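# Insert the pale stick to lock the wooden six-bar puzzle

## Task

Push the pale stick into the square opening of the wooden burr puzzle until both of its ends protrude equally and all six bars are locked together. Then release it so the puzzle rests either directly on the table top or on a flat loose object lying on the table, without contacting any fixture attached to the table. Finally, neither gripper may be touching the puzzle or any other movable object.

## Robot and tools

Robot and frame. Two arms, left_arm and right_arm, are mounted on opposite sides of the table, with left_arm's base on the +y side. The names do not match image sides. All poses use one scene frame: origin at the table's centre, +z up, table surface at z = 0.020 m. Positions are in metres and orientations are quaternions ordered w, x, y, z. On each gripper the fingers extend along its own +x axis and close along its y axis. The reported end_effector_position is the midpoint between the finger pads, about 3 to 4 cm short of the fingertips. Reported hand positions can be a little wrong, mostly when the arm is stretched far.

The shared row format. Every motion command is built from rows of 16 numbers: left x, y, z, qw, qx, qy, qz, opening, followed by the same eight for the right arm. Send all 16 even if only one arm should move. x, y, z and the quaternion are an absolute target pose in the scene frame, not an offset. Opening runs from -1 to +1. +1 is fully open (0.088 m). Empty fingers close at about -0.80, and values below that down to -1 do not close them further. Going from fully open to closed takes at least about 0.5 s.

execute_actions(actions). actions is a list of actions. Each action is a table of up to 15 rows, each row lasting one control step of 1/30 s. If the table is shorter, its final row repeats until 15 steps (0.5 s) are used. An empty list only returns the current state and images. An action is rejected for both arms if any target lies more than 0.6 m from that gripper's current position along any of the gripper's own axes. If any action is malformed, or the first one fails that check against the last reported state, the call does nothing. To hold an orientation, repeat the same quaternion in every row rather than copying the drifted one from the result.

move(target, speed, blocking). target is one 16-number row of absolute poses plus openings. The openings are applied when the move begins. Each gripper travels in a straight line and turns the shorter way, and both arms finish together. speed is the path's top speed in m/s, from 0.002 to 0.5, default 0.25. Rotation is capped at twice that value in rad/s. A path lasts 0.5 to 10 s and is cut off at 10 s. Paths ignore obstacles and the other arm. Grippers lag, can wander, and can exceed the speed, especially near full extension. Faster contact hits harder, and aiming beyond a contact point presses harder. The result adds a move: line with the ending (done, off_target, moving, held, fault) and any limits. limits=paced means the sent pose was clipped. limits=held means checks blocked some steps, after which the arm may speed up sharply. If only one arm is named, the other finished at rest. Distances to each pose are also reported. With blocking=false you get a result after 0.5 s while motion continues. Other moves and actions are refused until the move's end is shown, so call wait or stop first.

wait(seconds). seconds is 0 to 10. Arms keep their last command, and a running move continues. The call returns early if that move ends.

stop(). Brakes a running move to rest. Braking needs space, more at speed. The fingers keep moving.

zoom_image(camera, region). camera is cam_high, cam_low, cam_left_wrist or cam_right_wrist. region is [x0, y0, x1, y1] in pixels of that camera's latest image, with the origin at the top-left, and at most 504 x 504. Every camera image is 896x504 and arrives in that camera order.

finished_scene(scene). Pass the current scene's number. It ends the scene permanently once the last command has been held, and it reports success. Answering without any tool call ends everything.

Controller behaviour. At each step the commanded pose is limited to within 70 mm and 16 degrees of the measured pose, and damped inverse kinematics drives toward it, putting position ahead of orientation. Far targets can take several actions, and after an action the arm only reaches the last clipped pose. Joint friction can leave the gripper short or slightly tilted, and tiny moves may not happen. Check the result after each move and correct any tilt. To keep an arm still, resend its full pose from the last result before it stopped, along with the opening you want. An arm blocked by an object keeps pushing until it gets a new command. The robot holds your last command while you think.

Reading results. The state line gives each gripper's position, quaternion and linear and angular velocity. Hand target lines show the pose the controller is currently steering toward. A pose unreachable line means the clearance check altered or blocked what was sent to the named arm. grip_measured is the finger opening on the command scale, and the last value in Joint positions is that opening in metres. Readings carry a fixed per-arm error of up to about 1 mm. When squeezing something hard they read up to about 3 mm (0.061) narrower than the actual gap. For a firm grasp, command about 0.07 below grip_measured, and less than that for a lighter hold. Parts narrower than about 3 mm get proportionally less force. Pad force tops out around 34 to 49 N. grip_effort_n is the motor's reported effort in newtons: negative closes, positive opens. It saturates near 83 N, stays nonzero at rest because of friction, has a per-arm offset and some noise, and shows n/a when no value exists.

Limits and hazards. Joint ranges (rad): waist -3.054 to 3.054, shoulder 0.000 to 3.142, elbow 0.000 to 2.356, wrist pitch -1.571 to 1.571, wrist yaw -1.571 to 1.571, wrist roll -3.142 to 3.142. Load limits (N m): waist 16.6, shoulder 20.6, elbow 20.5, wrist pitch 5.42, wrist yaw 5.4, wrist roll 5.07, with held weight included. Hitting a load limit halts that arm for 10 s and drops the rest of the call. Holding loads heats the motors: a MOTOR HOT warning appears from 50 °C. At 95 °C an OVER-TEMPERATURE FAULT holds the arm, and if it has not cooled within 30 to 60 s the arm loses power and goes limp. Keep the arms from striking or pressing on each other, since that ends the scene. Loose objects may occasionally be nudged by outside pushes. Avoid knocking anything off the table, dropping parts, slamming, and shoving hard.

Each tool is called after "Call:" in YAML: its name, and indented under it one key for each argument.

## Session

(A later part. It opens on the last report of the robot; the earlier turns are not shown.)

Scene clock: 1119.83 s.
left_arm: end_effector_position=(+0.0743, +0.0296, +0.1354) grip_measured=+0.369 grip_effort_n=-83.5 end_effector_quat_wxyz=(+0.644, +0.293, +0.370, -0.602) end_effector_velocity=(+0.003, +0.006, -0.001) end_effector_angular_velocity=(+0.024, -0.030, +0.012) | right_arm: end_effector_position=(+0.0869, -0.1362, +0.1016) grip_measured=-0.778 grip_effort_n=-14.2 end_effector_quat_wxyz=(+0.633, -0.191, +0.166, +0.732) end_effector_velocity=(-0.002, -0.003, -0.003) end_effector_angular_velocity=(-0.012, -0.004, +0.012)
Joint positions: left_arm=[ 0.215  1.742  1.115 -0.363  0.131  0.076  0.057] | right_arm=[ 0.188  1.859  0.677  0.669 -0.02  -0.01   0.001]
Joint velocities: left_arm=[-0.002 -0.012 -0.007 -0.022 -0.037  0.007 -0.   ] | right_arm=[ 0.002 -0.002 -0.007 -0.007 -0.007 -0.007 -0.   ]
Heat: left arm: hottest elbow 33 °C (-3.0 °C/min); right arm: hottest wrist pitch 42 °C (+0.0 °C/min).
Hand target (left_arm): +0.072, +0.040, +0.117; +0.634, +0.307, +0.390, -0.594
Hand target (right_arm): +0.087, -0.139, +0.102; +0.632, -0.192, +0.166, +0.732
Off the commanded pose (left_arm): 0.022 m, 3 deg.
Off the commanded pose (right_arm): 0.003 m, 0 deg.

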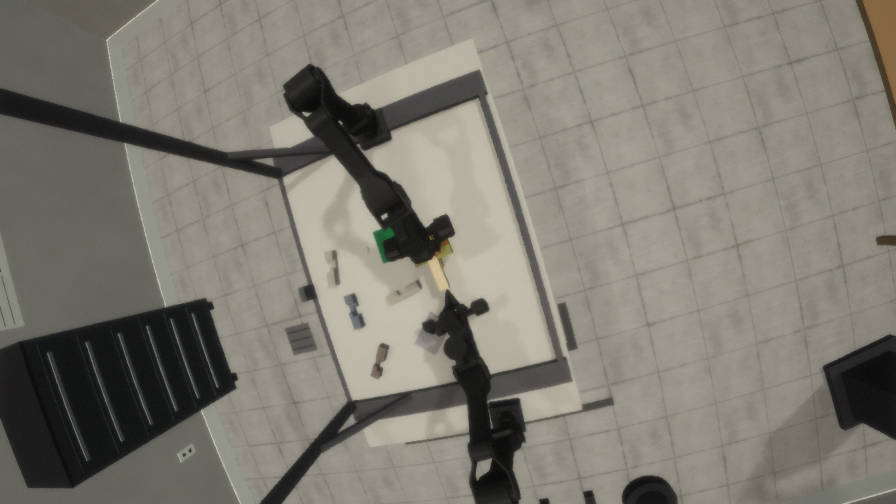

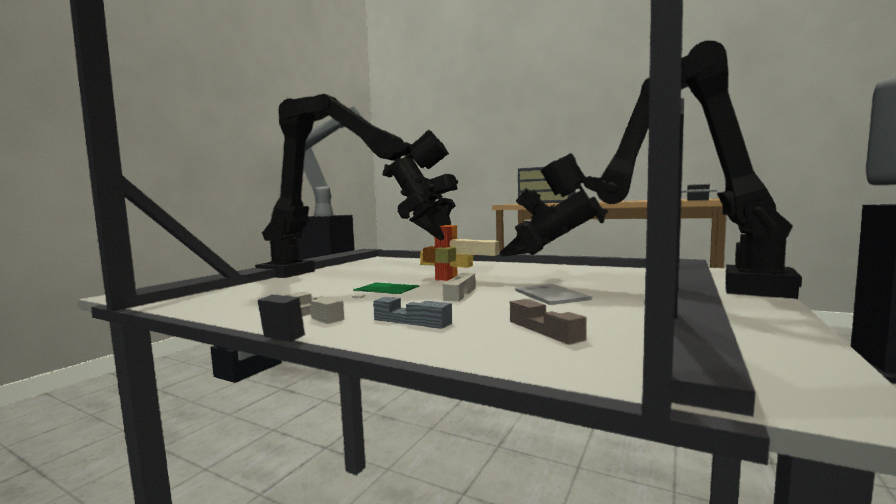

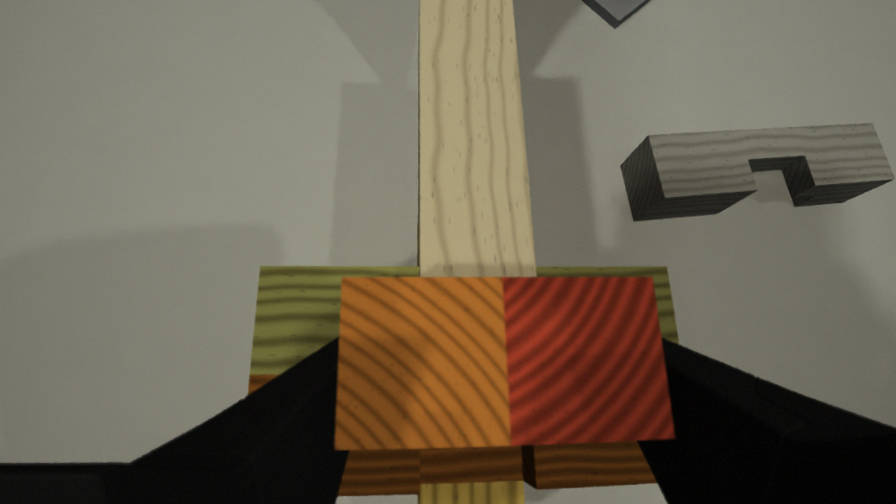

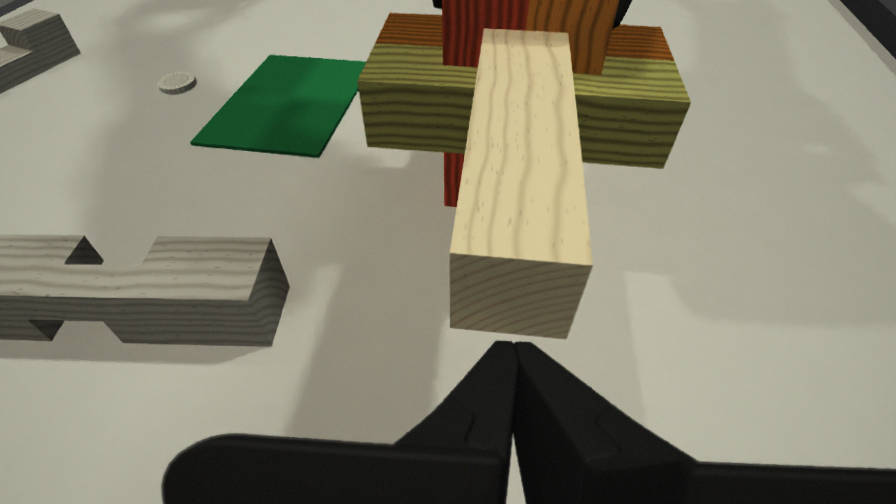

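Call:
execute_actions:
  actions:
    - [[0.0727,0.0393,0.1164,0.6338,0.3071,0.3895,-0.5935,0.30,0.0871,-0.1380,0.1021,0.6324,-0.1916,0.1655,0.7321,-0.80],[0.0727,0.0390,0.1165,0.6338,0.3070,0.3893,-0.5935,0.30,0.0870,-0.1370,0.1022,0.6324,-0.1916,0.1655,0.7321,-0.80],[0.0728,0.0386,0.1166,0.6339,0.3069,0.3892,-0.5936,0.30,0.0869,-0.1360,0.1023,0.6324,-0.1916,0.1655,0.7321,-0.80],[0.0729,0.0383,0.1167,0.6340,0.3068,0.3891,-0.5936,0.30,0.0868,-0.1350,0.1024,0.6324,-0.1916,0.1655,0.7321,-0.80],[0.0729,0.0380,0.1168,0.6340,0.3067,0.3890,-0.5937,0.30,0.0867,-0.1341,0.1025,0.6324,-0.1916,0.1655,0.7321,-0.80],[0.0730,0.0377,0.1169,0.6341,0.3066,0.3888,-0.5938,0.30,0.0866,-0.1332,0.1026,0.6324,-0.1916,0.1655,0.7321,-0.80],[0.0730,0.0374,0.1170,0.6342,0.3065,0.3887,-0.5938,0.30,0.0865,-0.1324,0.1027,0.6324,-0.1916,0.1655,0.7321,-0.80],[0.0731,0.0370,0.1171,0.6342,0.3065,0.3886,-0.5939,0.30,0.0864,-0.1316,0.1028,0.6324,-0.1916,0.1655,0.7321,-0.80],[0.0732,0.0367,0.1172,0.6343,0.3064,0.3885,-0.5939,0.30,0.0863,-0.1309,0.1028,0.6324,-0.1916,0.1655,0.7321,-0.80],[0.0732,0.0364,0.1173,0.6344,0.3063,0.3883,-0.5940,0.30,0.0863,-0.1302,0.1029,0.6324,-0.1916,0.1655,0.7321,-0.80],[0.0733,0.0361,0.1174,0.6344,0.3062,0.3882,-0.5941,0.30,0.0862,-0.1296,0.1029,0.6324,-0.1916,0.1655,0.7321,-0.80],[0.0733,0.0358,0.1174,0.6345,0.3061,0.3881,-0.5941,0.30,0.0861,-0.1290,0.1030,0.6324,-0.1916,0.1655,0.7321,-0.80],[0.0734,0.0355,0.1175,0.6346,0.3060,0.3880,-0.5942,0.30,0.0861,-0.1285,0.1030,0.6324,-0.1916,0.1655,0.7321,-0.80],[0.0734,0.0352,0.1176,0.6346,0.3059,0.3878,-0.5942,0.30,0.0860,-0.1281,0.1030,0.6324,-0.1916,0.1655,0.7321,-0.80],[0.0735,0.0349,0.1177,0.6347,0.3058,0.3877,-0.5943,0.30,0.0860,-0.1277,0.1030,0.6324,-0.1916,0.1655,0.7321,-0.80]]

Call:
execute_actions:
  actions: []

Call:
zoom_image:
  camera: "cam_low"
  region: [460, 225, 530, 270]

Scene clock: 1175.97 s.
left_arm: end_effector_position=(+0.0743, +0.0296, +0.1353) grip_measured=+0.369 grip_effort_n=-83.5 end_effector_quat_wxyz=(+0.644, +0.293, +0.370, -0.602) end_effector_velocity=(+0.002, +0.001, -0.003) end_effector_angular_velocity=(+0.004, -0.009, +0.000) | right_arm: end_effector_position=(+0.0862, -0.1306, +0.1061) grip_measured=-0.779 grip_effort_n=-83.5 end_effector_quat_wxyz=(+0.634, -0.188, +0.164, +0.732) end_effector_velocity=(-0.004, +0.016, +0.007) end_effector_angular_velocity=(+0.017, +0.006, +0.020)
Joint positions: left_arm=[ 0.215  1.742  1.114 -0.363  0.131  0.076  0.057] | right_arm=[ 0.188  1.861  0.701  0.657 -0.02  -0.01   0.001]
Joint velocities: left_arm=[ 0.002  0.002 -0.007  0.007 -0.007  0.007 -0.   ] | right_arm=[-0.002  0.027  0.066 -0.022 -0.022 -0.007  0.   ]
Heat: left arm: hottest elbow 32 °C (-1.0 °C/min); right arm: hottest wrist pitch 42 °C (+0.0 °C/min).
Hand target (left_arm): +0.073, +0.036, +0.118; +0.635, +0.306, +0.388, -0.594
Hand target (right_arm): +0.086, -0.128, +0.103; +0.632, -0.191, +0.165, +0.732
Off the commanded pose (left_arm): 0.018 m, 3 deg.
Off the commanded pose (right_arm): 0.004 m, 0 deg.

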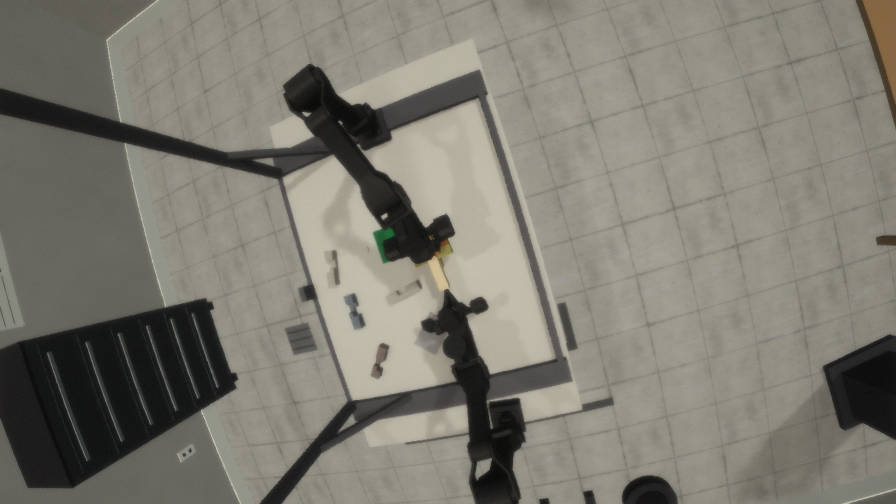

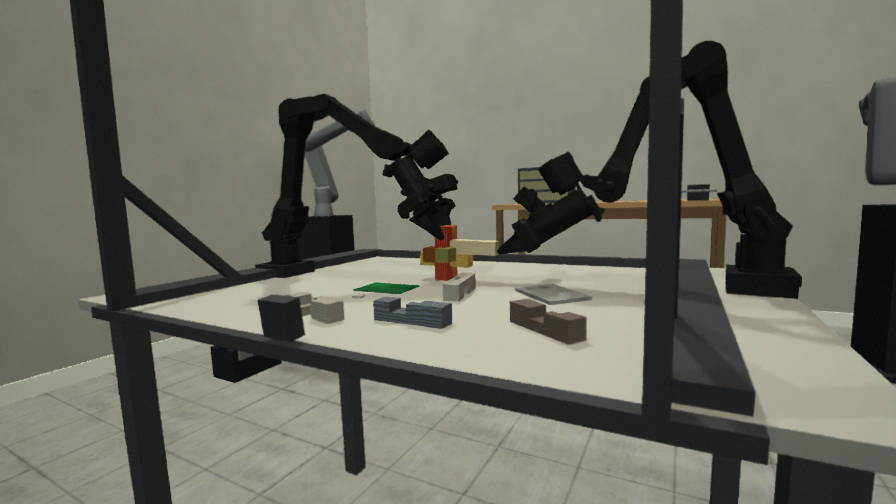

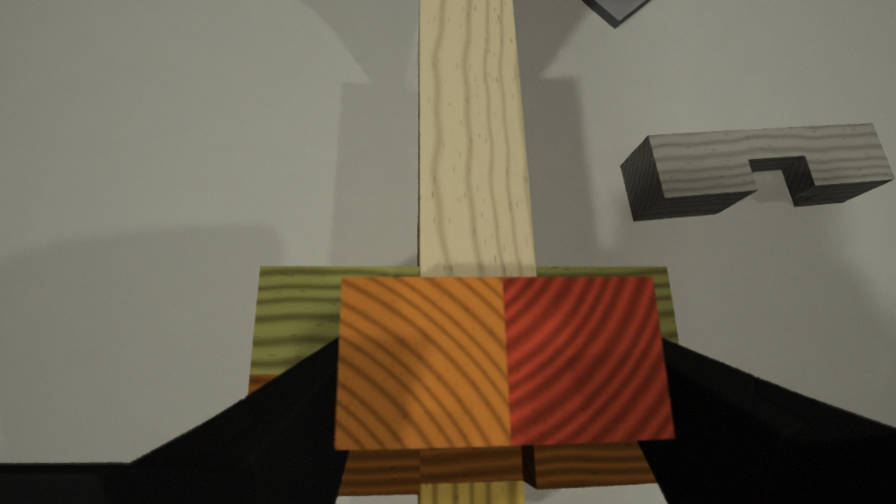

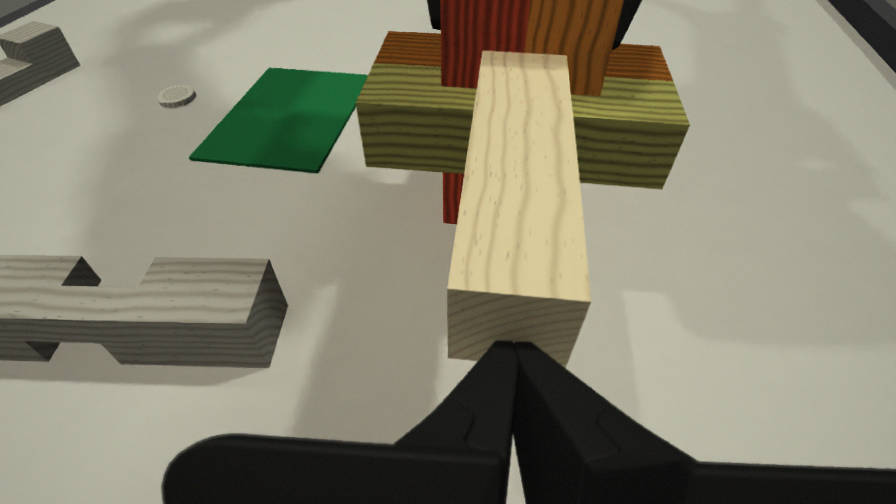

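Scene clock: 1175.97 s.
left_arm: end_effector_position=(+0.0743, +0.0296, +0.1353) grip_measured=+0.369 grip_effort_n=-83.5 end_effector_quat_wxyz=(+0.644, +0.293, +0.370, -0.602) end_effector_velocity=(+0.002, +0.001, -0.003) end_effector_angular_velocity=(+0.004, -0.009, +0.000) | right_arm: end_effector_position=(+0.0862, -0.1306, +0.1061) grip_measured=-0.779 grip_effort_n=-83.5 end_effector_quat_wxyz=(+0.634, -0.188, +0.164, +0.732) end_effector_velocity=(-0.004, +0.016, +0.007) end_effector_angular_velocity=(+0.017, +0.006, +0.020)
Joint positions: left_arm=[ 0.215  1.742  1.114 -0.363  0.131  0.076  0.057] | right_arm=[ 0.188  1.861  0.701  0.657 -0.02  -0.01   0.001]
Joint velocities: left_arm=[ 0.002  0.002 -0.007  0.007 -0.007  0.007 -0.   ] | right_arm=[-0.002  0.027  0.066 -0.022 -0.022 -0.007  0.   ]
Heat: left arm: hottest elbow 32 °C (-1.0 °C/min); right arm: hottest wrist pitch 42 °C (+0.0 °C/min).
Hand target (left_arm): +0.073, +0.036, +0.118; +0.635, +0.306, +0.388, -0.594
Hand target (right_arm): +0.086, -0.128, +0.103; +0.632, -0.191, +0.165, +0.732
Off the commanded pose (left_arm): 0.018 m, 3 deg.
Off the commanded pose (right_arm): 0.004 m, 0 deg.

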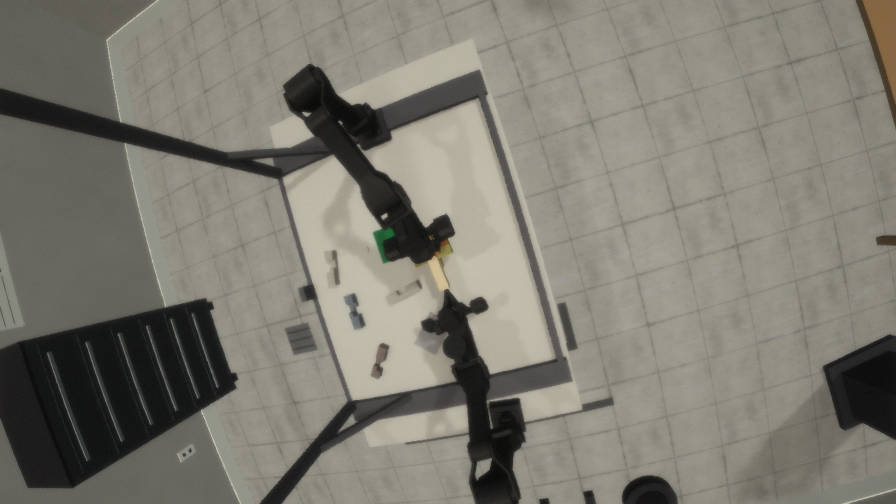

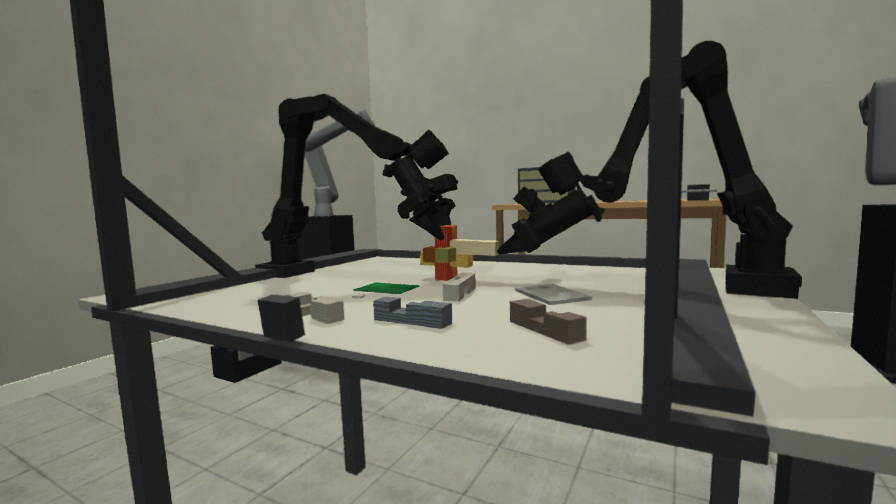

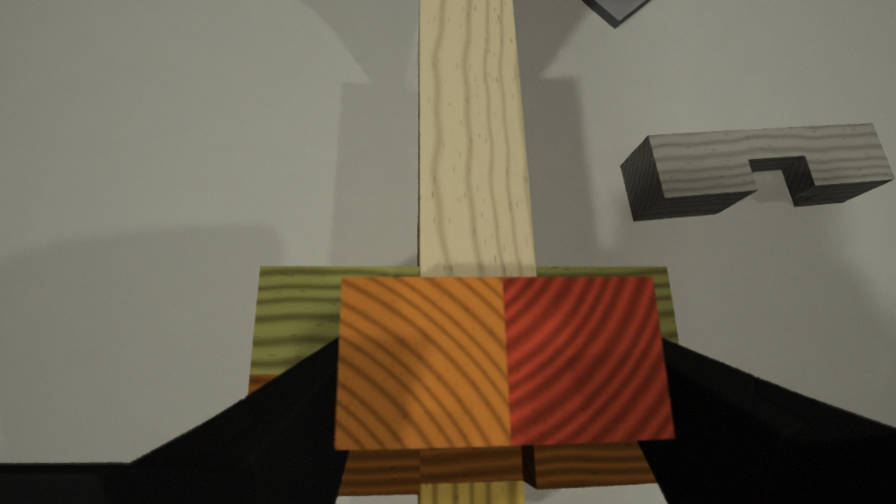

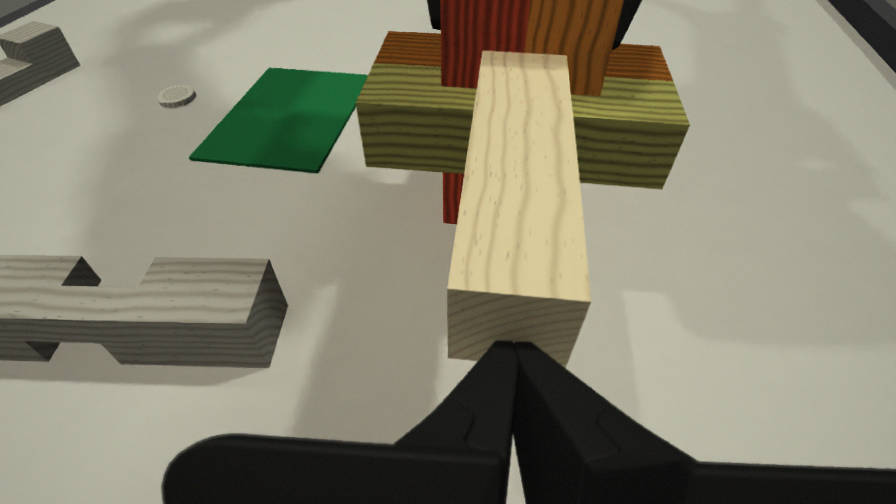

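Region (460, 225, 530, 270) of cam_low's 896x504 image, scaled by 7.200, with more detail than that image has; it fills the top 324 rows of this view, and the rest is white.

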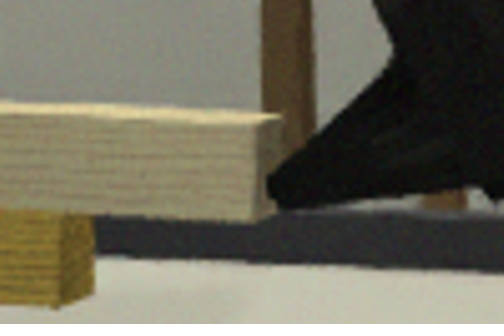

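Call:
wait:
  seconds: 0

Call:
zoom_image:
  camera: "cam_low"
  region: [415, 220, 515, 285]

Scene clock: 1178.40 s.
left_arm: end_effector_position=(+0.0743, +0.0295, +0.1355) grip_measured=+0.369 grip_effort_n=-83.5 end_effector_quat_wxyz=(+0.645, +0.293, +0.370, -0.602) end_effector_velocity=(-0.002, -0.001, +0.003) end_effector_angular_velocity=(-0.013, +0.007, -0.000) | right_arm: end_effector_position=(+0.0861, -0.1302, +0.1051) grip_measured=-0.779 grip_effort_n=-83.5 end_effector_quat_wxyz=(+0.633, -0.189, +0.165, +0.732) end_effector_velocity=(+0.000, -0.003, -0.004) end_effector_angular_velocity=(-0.021, -0.005, +0.008)
Joint positions: left_arm=[ 0.215  1.742  1.115 -0.363  0.131  0.076  0.057] | right_arm=[ 0.188  1.865  0.704  0.654 -0.02  -0.01   0.001]
Joint velocities: left_arm=[-0.002 -0.007 -0.002  0.007  0.007 -0.007  0.   ] | right_arm=[-0.002 -0.002 -0.002 -0.022 -0.007 -0.007 -0.   ]
Heat: left arm: hottest elbow 32 °C (-1.0 °C/min); right arm: hottest wrist pitch 42 °C (+0.0 °C/min).
Hand target (left_arm): +0.073, +0.036, +0.118; +0.635, +0.306, +0.388, -0.594
Hand target (right_arm): +0.086, -0.128, +0.103; +0.632, -0.192, +0.166, +0.732
Off the commanded pose (left_arm): 0.019 m, 3 deg.
Off the commanded pose (right_arm): 0.003 m, 0 deg.

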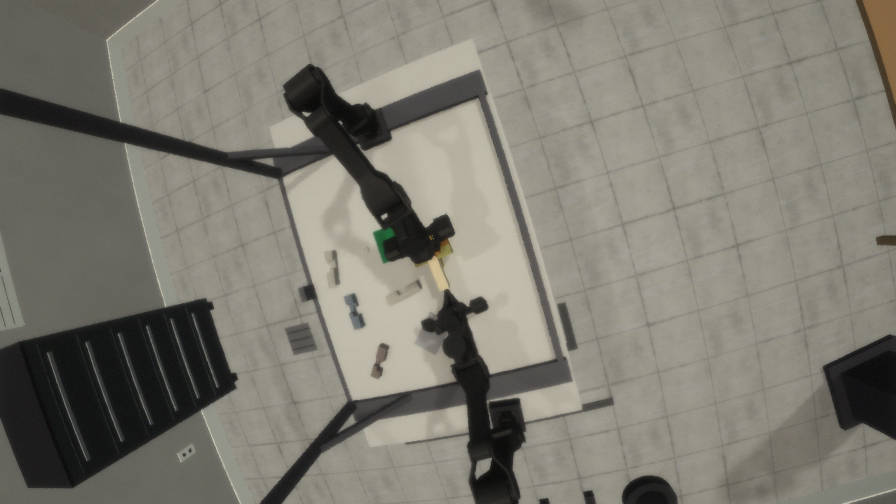

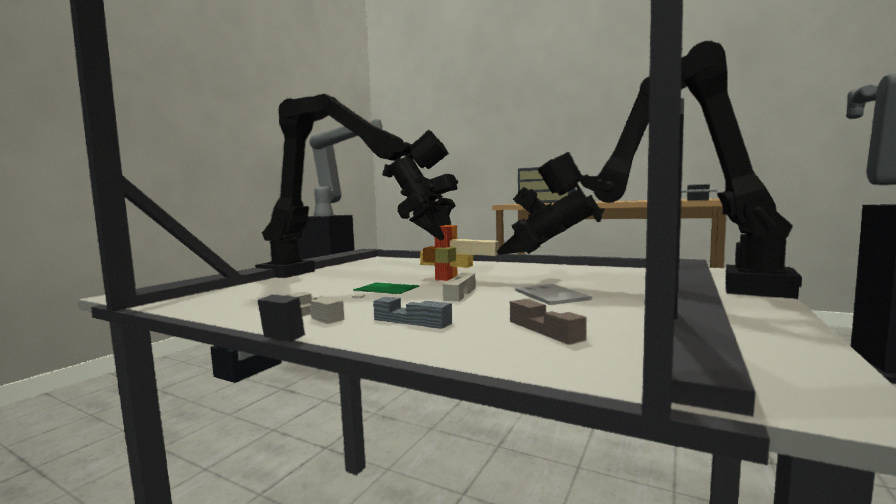

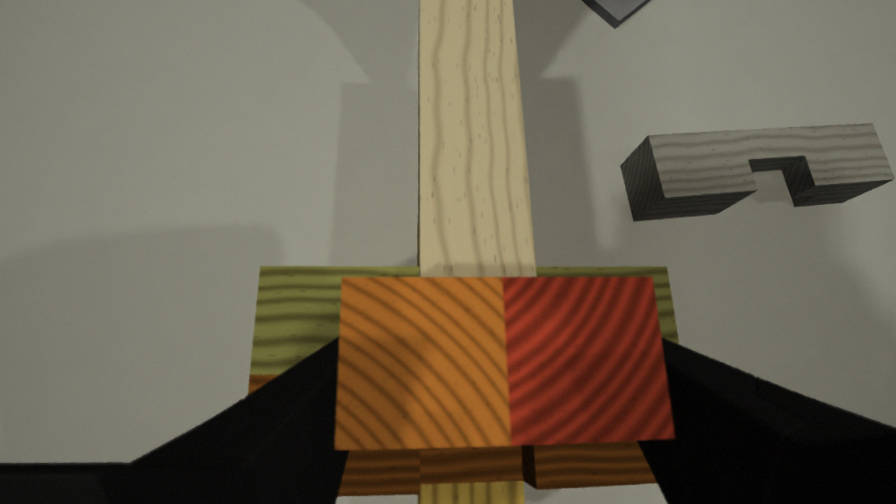

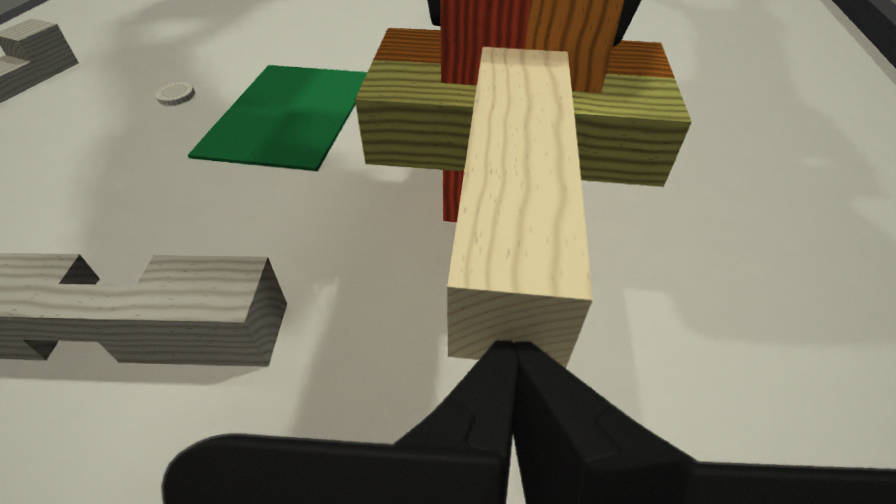

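Region (415, 220, 515, 285) of cam_low's 896x504 image, scaled by 5.040, with more detail than that image has; it fills the top 328 rows of this view, and the rest is white.

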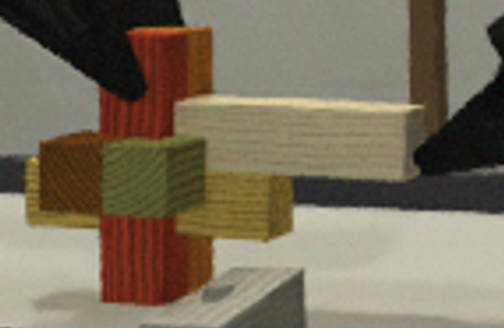

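Call:
execute_actions:
  actions:
    - [[0.0735,0.0349,0.1177,0.6347,0.3058,0.3877,-0.5943,0.30,0.0860,-0.1275,0.1033,0.6325,-0.1913,0.1653,0.7322,-0.80],[0.0735,0.0349,0.1177,0.6347,0.3058,0.3877,-0.5943,0.30,0.0859,-0.1273,0.1035,0.6325,-0.1911,0.1650,0.7322,-0.80],[0.0735,0.0349,0.1177,0.6347,0.3058,0.3877,-0.5943,0.30,0.0859,-0.1271,0.1038,0.6326,-0.1908,0.1648,0.7323,-0.80],[0.0735,0.0349,0.1177,0.6347,0.3058,0.3877,-0.5943,0.30,0.0859,-0.1269,0.1041,0.6326,-0.1905,0.1646,0.7324,-0.80],[0.0735,0.0349,0.1177,0.6347,0.3058,0.3877,-0.5943,0.30,0.0859,-0.1267,0.1043,0.6327,-0.1903,0.1643,0.7324,-0.80],[0.0735,0.0349,0.1177,0.6347,0.3058,0.3877,-0.5943,0.30,0.0858,-0.1265,0.1046,0.6328,-0.1900,0.1641,0.7325,-0.80],[0.0735,0.0349,0.1177,0.6347,0.3058,0.3877,-0.5943,0.30,0.0858,-0.1263,0.1049,0.6328,-0.1897,0.1639,0.7326,-0.80],[0.0735,0.0349,0.1177,0.6347,0.3058,0.3877,-0.5943,0.30,0.0858,-0.1261,0.1051,0.6329,-0.1895,0.1637,0.7326,-0.80],[0.0735,0.0349,0.1177,0.6347,0.3058,0.3877,-0.5943,0.30,0.0858,-0.1259,0.1054,0.6330,-0.1892,0.1634,0.7327,-0.80],[0.0735,0.0349,0.1177,0.6347,0.3058,0.3877,-0.5943,0.30,0.0857,-0.1257,0.1057,0.6330,-0.1889,0.1632,0.7328,-0.80],[0.0735,0.0349,0.1177,0.6347,0.3058,0.3877,-0.5943,0.30,0.0857,-0.1255,0.1059,0.6331,-0.1887,0.1630,0.7328,-0.80],[0.0735,0.0349,0.1177,0.6347,0.3058,0.3877,-0.5943,0.30,0.0857,-0.1253,0.1062,0.6331,-0.1884,0.1627,0.7329,-0.80],[0.0735,0.0349,0.1177,0.6347,0.3058,0.3877,-0.5943,0.30,0.0857,-0.1251,0.1065,0.6332,-0.1881,0.1625,0.7330,-0.80],[0.0735,0.0349,0.1177,0.6347,0.3058,0.3877,-0.5943,0.30,0.0856,-0.1249,0.1067,0.6333,-0.1879,0.1623,0.7330,-0.80],[0.0735,0.0349,0.1177,0.6347,0.3058,0.3877,-0.5943,0.30,0.0856,-0.1247,0.1070,0.6333,-0.1876,0.1621,0.7331,-0.80]]

Call:
zoom_image:
  camera: "cam_low"
  region: [415, 220, 515, 285]

Scene clock: 1204.00 s.
left_arm: end_effector_position=(+0.0743, +0.0295, +0.1355) grip_measured=+0.369 grip_effort_n=-83.5 end_effector_quat_wxyz=(+0.645, +0.293, +0.370, -0.602) end_effector_velocity=(+0.001, +0.005, -0.003) end_effector_angular_velocity=(+0.026, -0.017, +0.004) | right_arm: end_effector_position=(+0.0860, -0.1295, +0.1056) grip_measured=-0.779 grip_effort_n=-83.5 end_effector_quat_wxyz=(+0.633, -0.189, +0.165, +0.732) end_effector_velocity=(-0.004, -0.002, -0.004) end_effector_angular_velocity=(-0.020, -0.011, +0.032)
Joint positions: left_arm=[ 0.215  1.742  1.115 -0.363  0.131  0.076  0.057] | right_arm=[ 0.188  1.865  0.707  0.65  -0.02  -0.01   0.001]
Joint velocities: left_arm=[-0.002 -0.002 -0.002 -0.022 -0.022  0.007 -0.   ] | right_arm=[ 0.002  0.002  0.002 -0.022 -0.022 -0.022 -0.   ]
Heat: left arm: hottest elbow 33 °C (+1.0 °C/min); right arm: hottest wrist pitch 41 °C (-1.0 °C/min).
Hand target (left_arm): +0.073, +0.036, +0.118; +0.635, +0.306, +0.388, -0.594
Hand target (right_arm): +0.086, -0.125, +0.107; +0.633, -0.188, +0.162, +0.733
Off the commanded pose (left_arm): 0.019 m, 3 deg.
Off the commanded pose (right_arm): 0.005 m, 0 deg.

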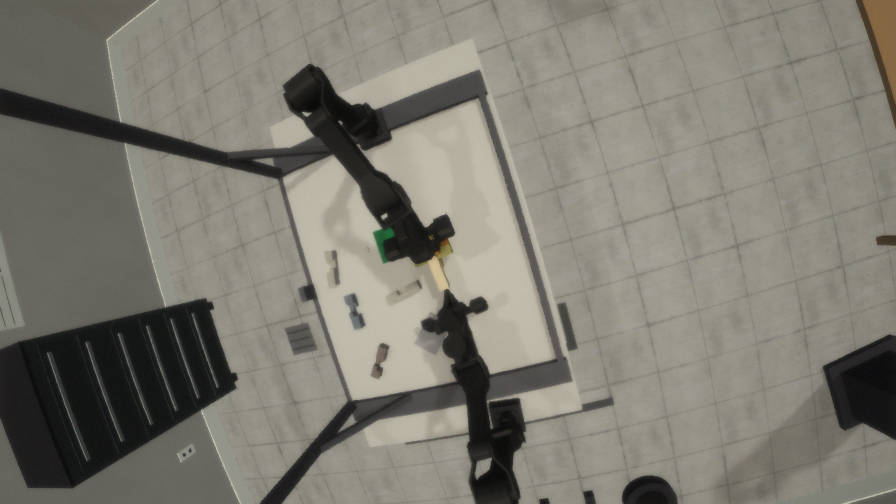

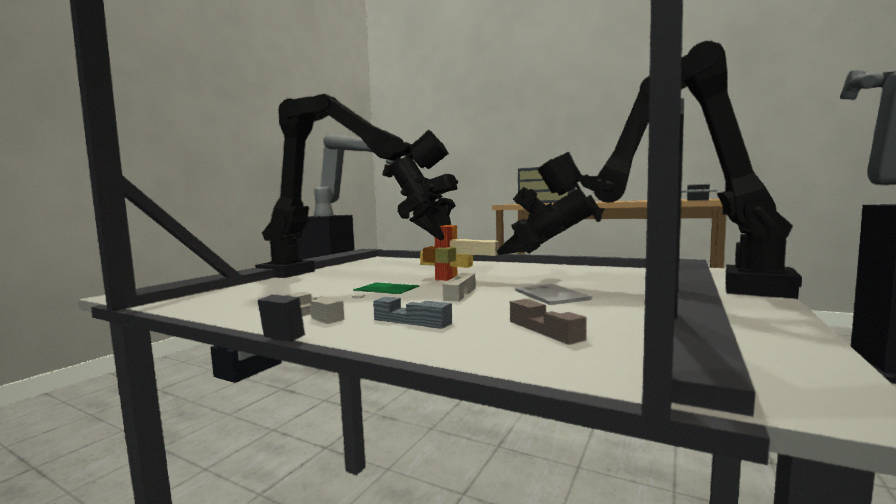

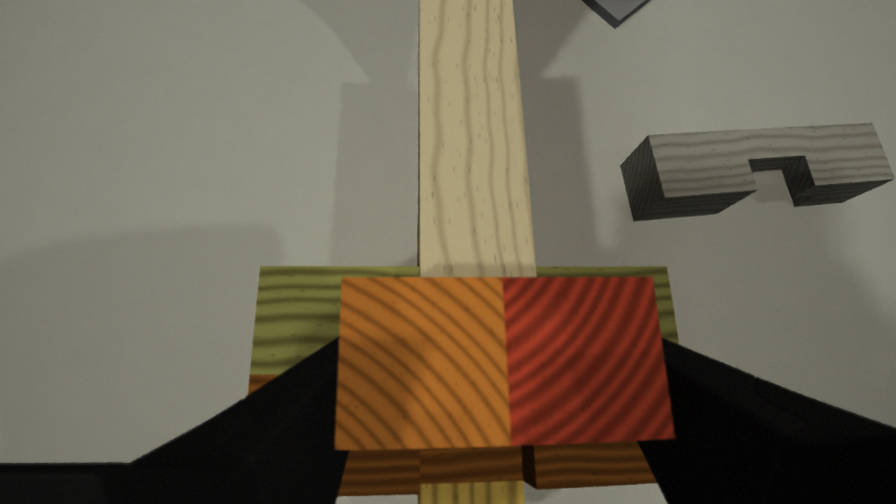

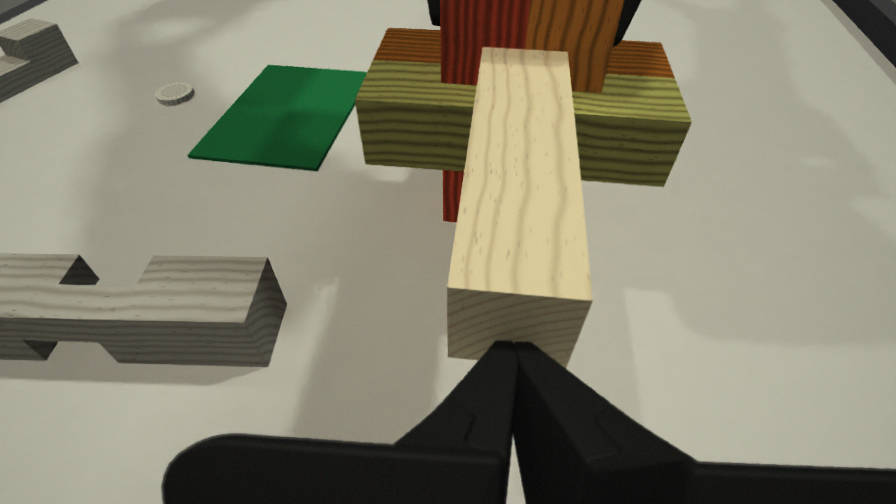

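Region (415, 220, 515, 285) of cam_low's 896x504 image, scaled by 5.040, with more detail than that image has; it fills the top 328 rows of this view, and the rest is white.

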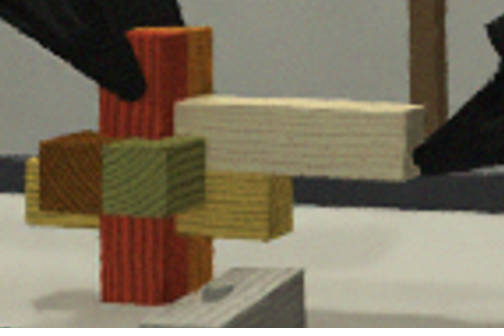

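Call:
execute_actions:
  actions:
    - [[0.0735,0.0349,0.1177,0.6347,0.3058,0.3877,-0.5943,0.30,0.0856,-0.1246,0.1072,0.6334,-0.1872,0.1618,0.7332,-0.80],[0.0735,0.0349,0.1177,0.6347,0.3058,0.3877,-0.5943,0.30,0.0856,-0.1245,0.1074,0.6335,-0.1869,0.1615,0.7333,-0.80],[0.0735,0.0349,0.1177,0.6347,0.3058,0.3877,-0.5943,0.30,0.0856,-0.1244,0.1076,0.6335,-0.1865,0.1611,0.7334,-0.80],[0.0735,0.0349,0.1177,0.6347,0.3058,0.3877,-0.5943,0.30,0.0855,-0.1242,0.1078,0.6336,-0.1861,0.1608,0.7335,-0.80],[0.0735,0.0349,0.1177,0.6347,0.3058,0.3877,-0.5943,0.30,0.0855,-0.1241,0.1080,0.6337,-0.1858,0.1605,0.7336,-0.80],[0.0735,0.0349,0.1177,0.6347,0.3058,0.3877,-0.5943,0.30,0.0855,-0.1240,0.1082,0.6338,-0.1854,0.1602,0.7337,-0.80],[0.0735,0.0349,0.1177,0.6347,0.3058,0.3877,-0.5943,0.30,0.0855,-0.1239,0.1084,0.6339,-0.1850,0.1599,0.7338,-0.80],[0.0735,0.0349,0.1177,0.6347,0.3058,0.3877,-0.5943,0.30,0.0855,-0.1238,0.1086,0.6339,-0.1847,0.1595,0.7338,-0.80],[0.0735,0.0349,0.1177,0.6347,0.3058,0.3877,-0.5943,0.30,0.0855,-0.1237,0.1088,0.6340,-0.1843,0.1592,0.7339,-0.80],[0.0735,0.0349,0.1177,0.6347,0.3058,0.3877,-0.5943,0.30,0.0855,-0.1236,0.1090,0.6341,-0.1839,0.1589,0.7340,-0.80],[0.0735,0.0349,0.1177,0.6347,0.3058,0.3877,-0.5943,0.30,0.0854,-0.1234,0.1092,0.6342,-0.1836,0.1586,0.7341,-0.80],[0.0735,0.0349,0.1177,0.6347,0.3058,0.3877,-0.5943,0.30,0.0854,-0.1233,0.1094,0.6343,-0.1832,0.1583,0.7342,-0.80],[0.0735,0.0349,0.1177,0.6347,0.3058,0.3877,-0.5943,0.30,0.0854,-0.1232,0.1096,0.6343,-0.1828,0.1579,0.7343,-0.80],[0.0735,0.0349,0.1177,0.6347,0.3058,0.3877,-0.5943,0.30,0.0854,-0.1231,0.1098,0.6344,-0.1825,0.1576,0.7344,-0.80],[0.0735,0.0349,0.1177,0.6347,0.3058,0.3877,-0.5943,0.30,0.0854,-0.1230,0.1100,0.6345,-0.1821,0.1573,0.7345,-0.80]]

Call:
zoom_image:
  camera: "cam_low"
  region: [415, 220, 515, 285]

Scene clock: 1219.87 s.
left_arm: end_effector_position=(+0.0743, +0.0296, +0.1354) grip_measured=+0.369 grip_effort_n=-83.5 end_effector_quat_wxyz=(+0.644, +0.293, +0.370, -0.602) end_effector_velocity=(+0.002, +0.002, -0.001) end_effector_angular_velocity=(+0.009, -0.000, +0.013) | right_arm: end_effector_position=(+0.0860, -0.1291, +0.1063) grip_measured=-0.779 grip_effort_n=-83.5 end_effector_quat_wxyz=(+0.634, -0.188, +0.163, +0.732) end_effector_velocity=(-0.002, -0.000, +0.002) end_effector_angular_velocity=(+0.008, -0.002, +0.012)
Joint positions: left_arm=[ 0.215  1.742  1.115 -0.363  0.131  0.076  0.057] | right_arm=[ 0.188  1.865  0.707  0.654 -0.02  -0.01   0.001]
Joint velocities: left_arm=[ 0.002 -0.002 -0.002 -0.007 -0.007 -0.007 -0.   ] | right_arm=[ 0.002 -0.002 -0.002  0.007 -0.007 -0.007 -0.   ]
Heat: left arm: hottest elbow 33 °C (+1.0 °C/min); right arm: hottest wrist pitch 41 °C (-1.0 °C/min).
Hand target (left_arm): +0.073, +0.036, +0.118; +0.635, +0.306, +0.388, -0.595
Hand target (right_arm): +0.085, -0.123, +0.110; +0.634, -0.182, +0.157, +0.735
Off the commanded pose (left_arm): 0.019 m, 3 deg.
Off the commanded pose (right_arm): 0.007 m, 1 deg.

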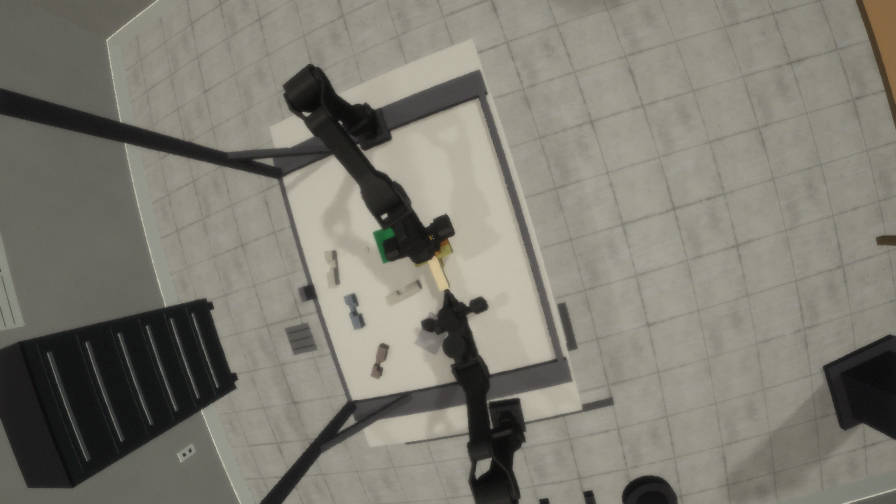

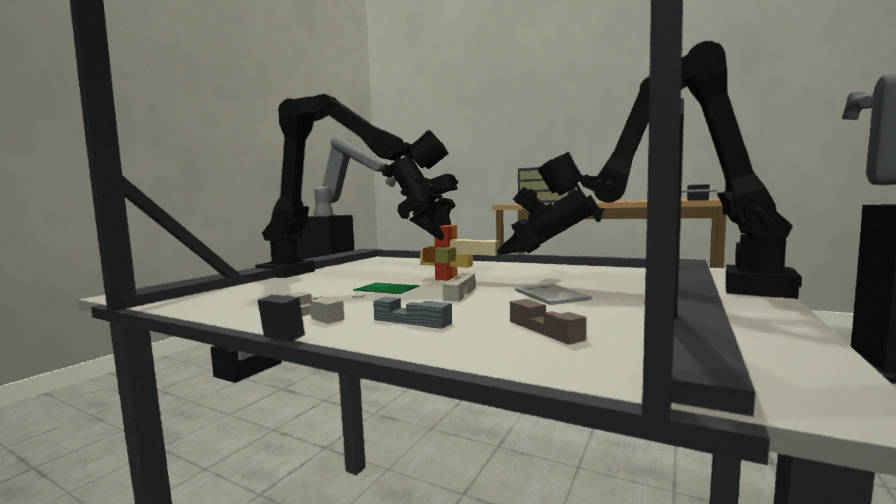

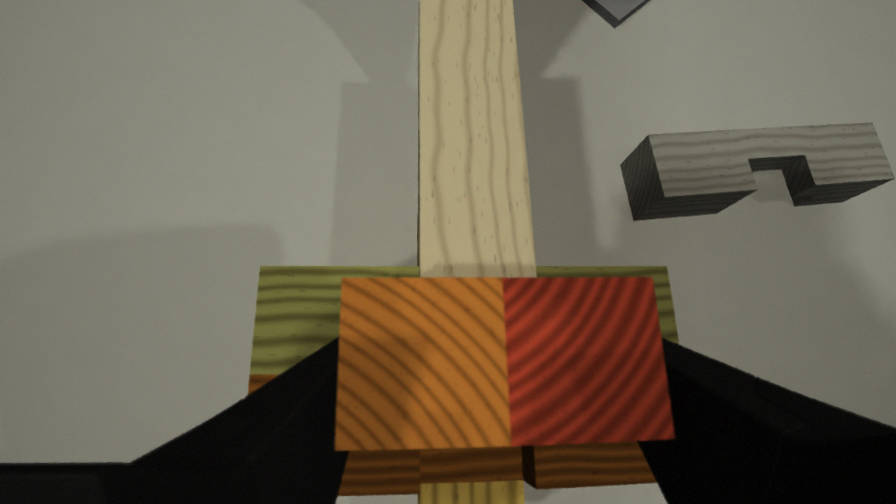

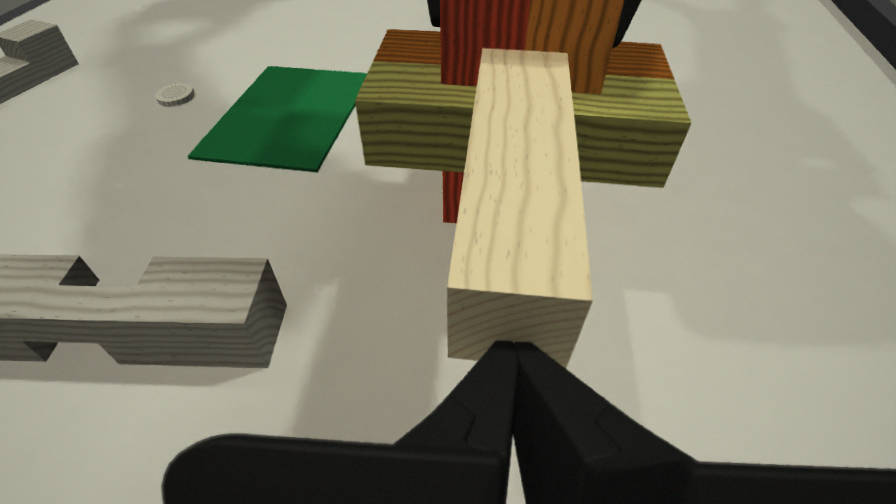

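Region (415, 220, 515, 285) of cam_low's 896x504 image, scaled by 5.040, with more detail than that image has; it fills the top 328 rows of this view, and the rest is white.

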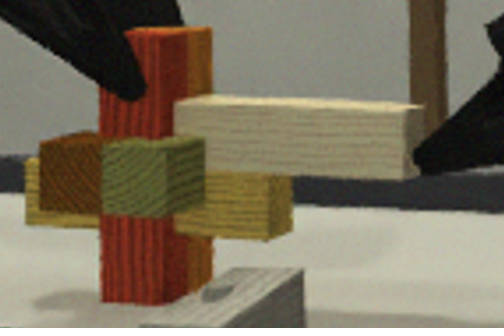

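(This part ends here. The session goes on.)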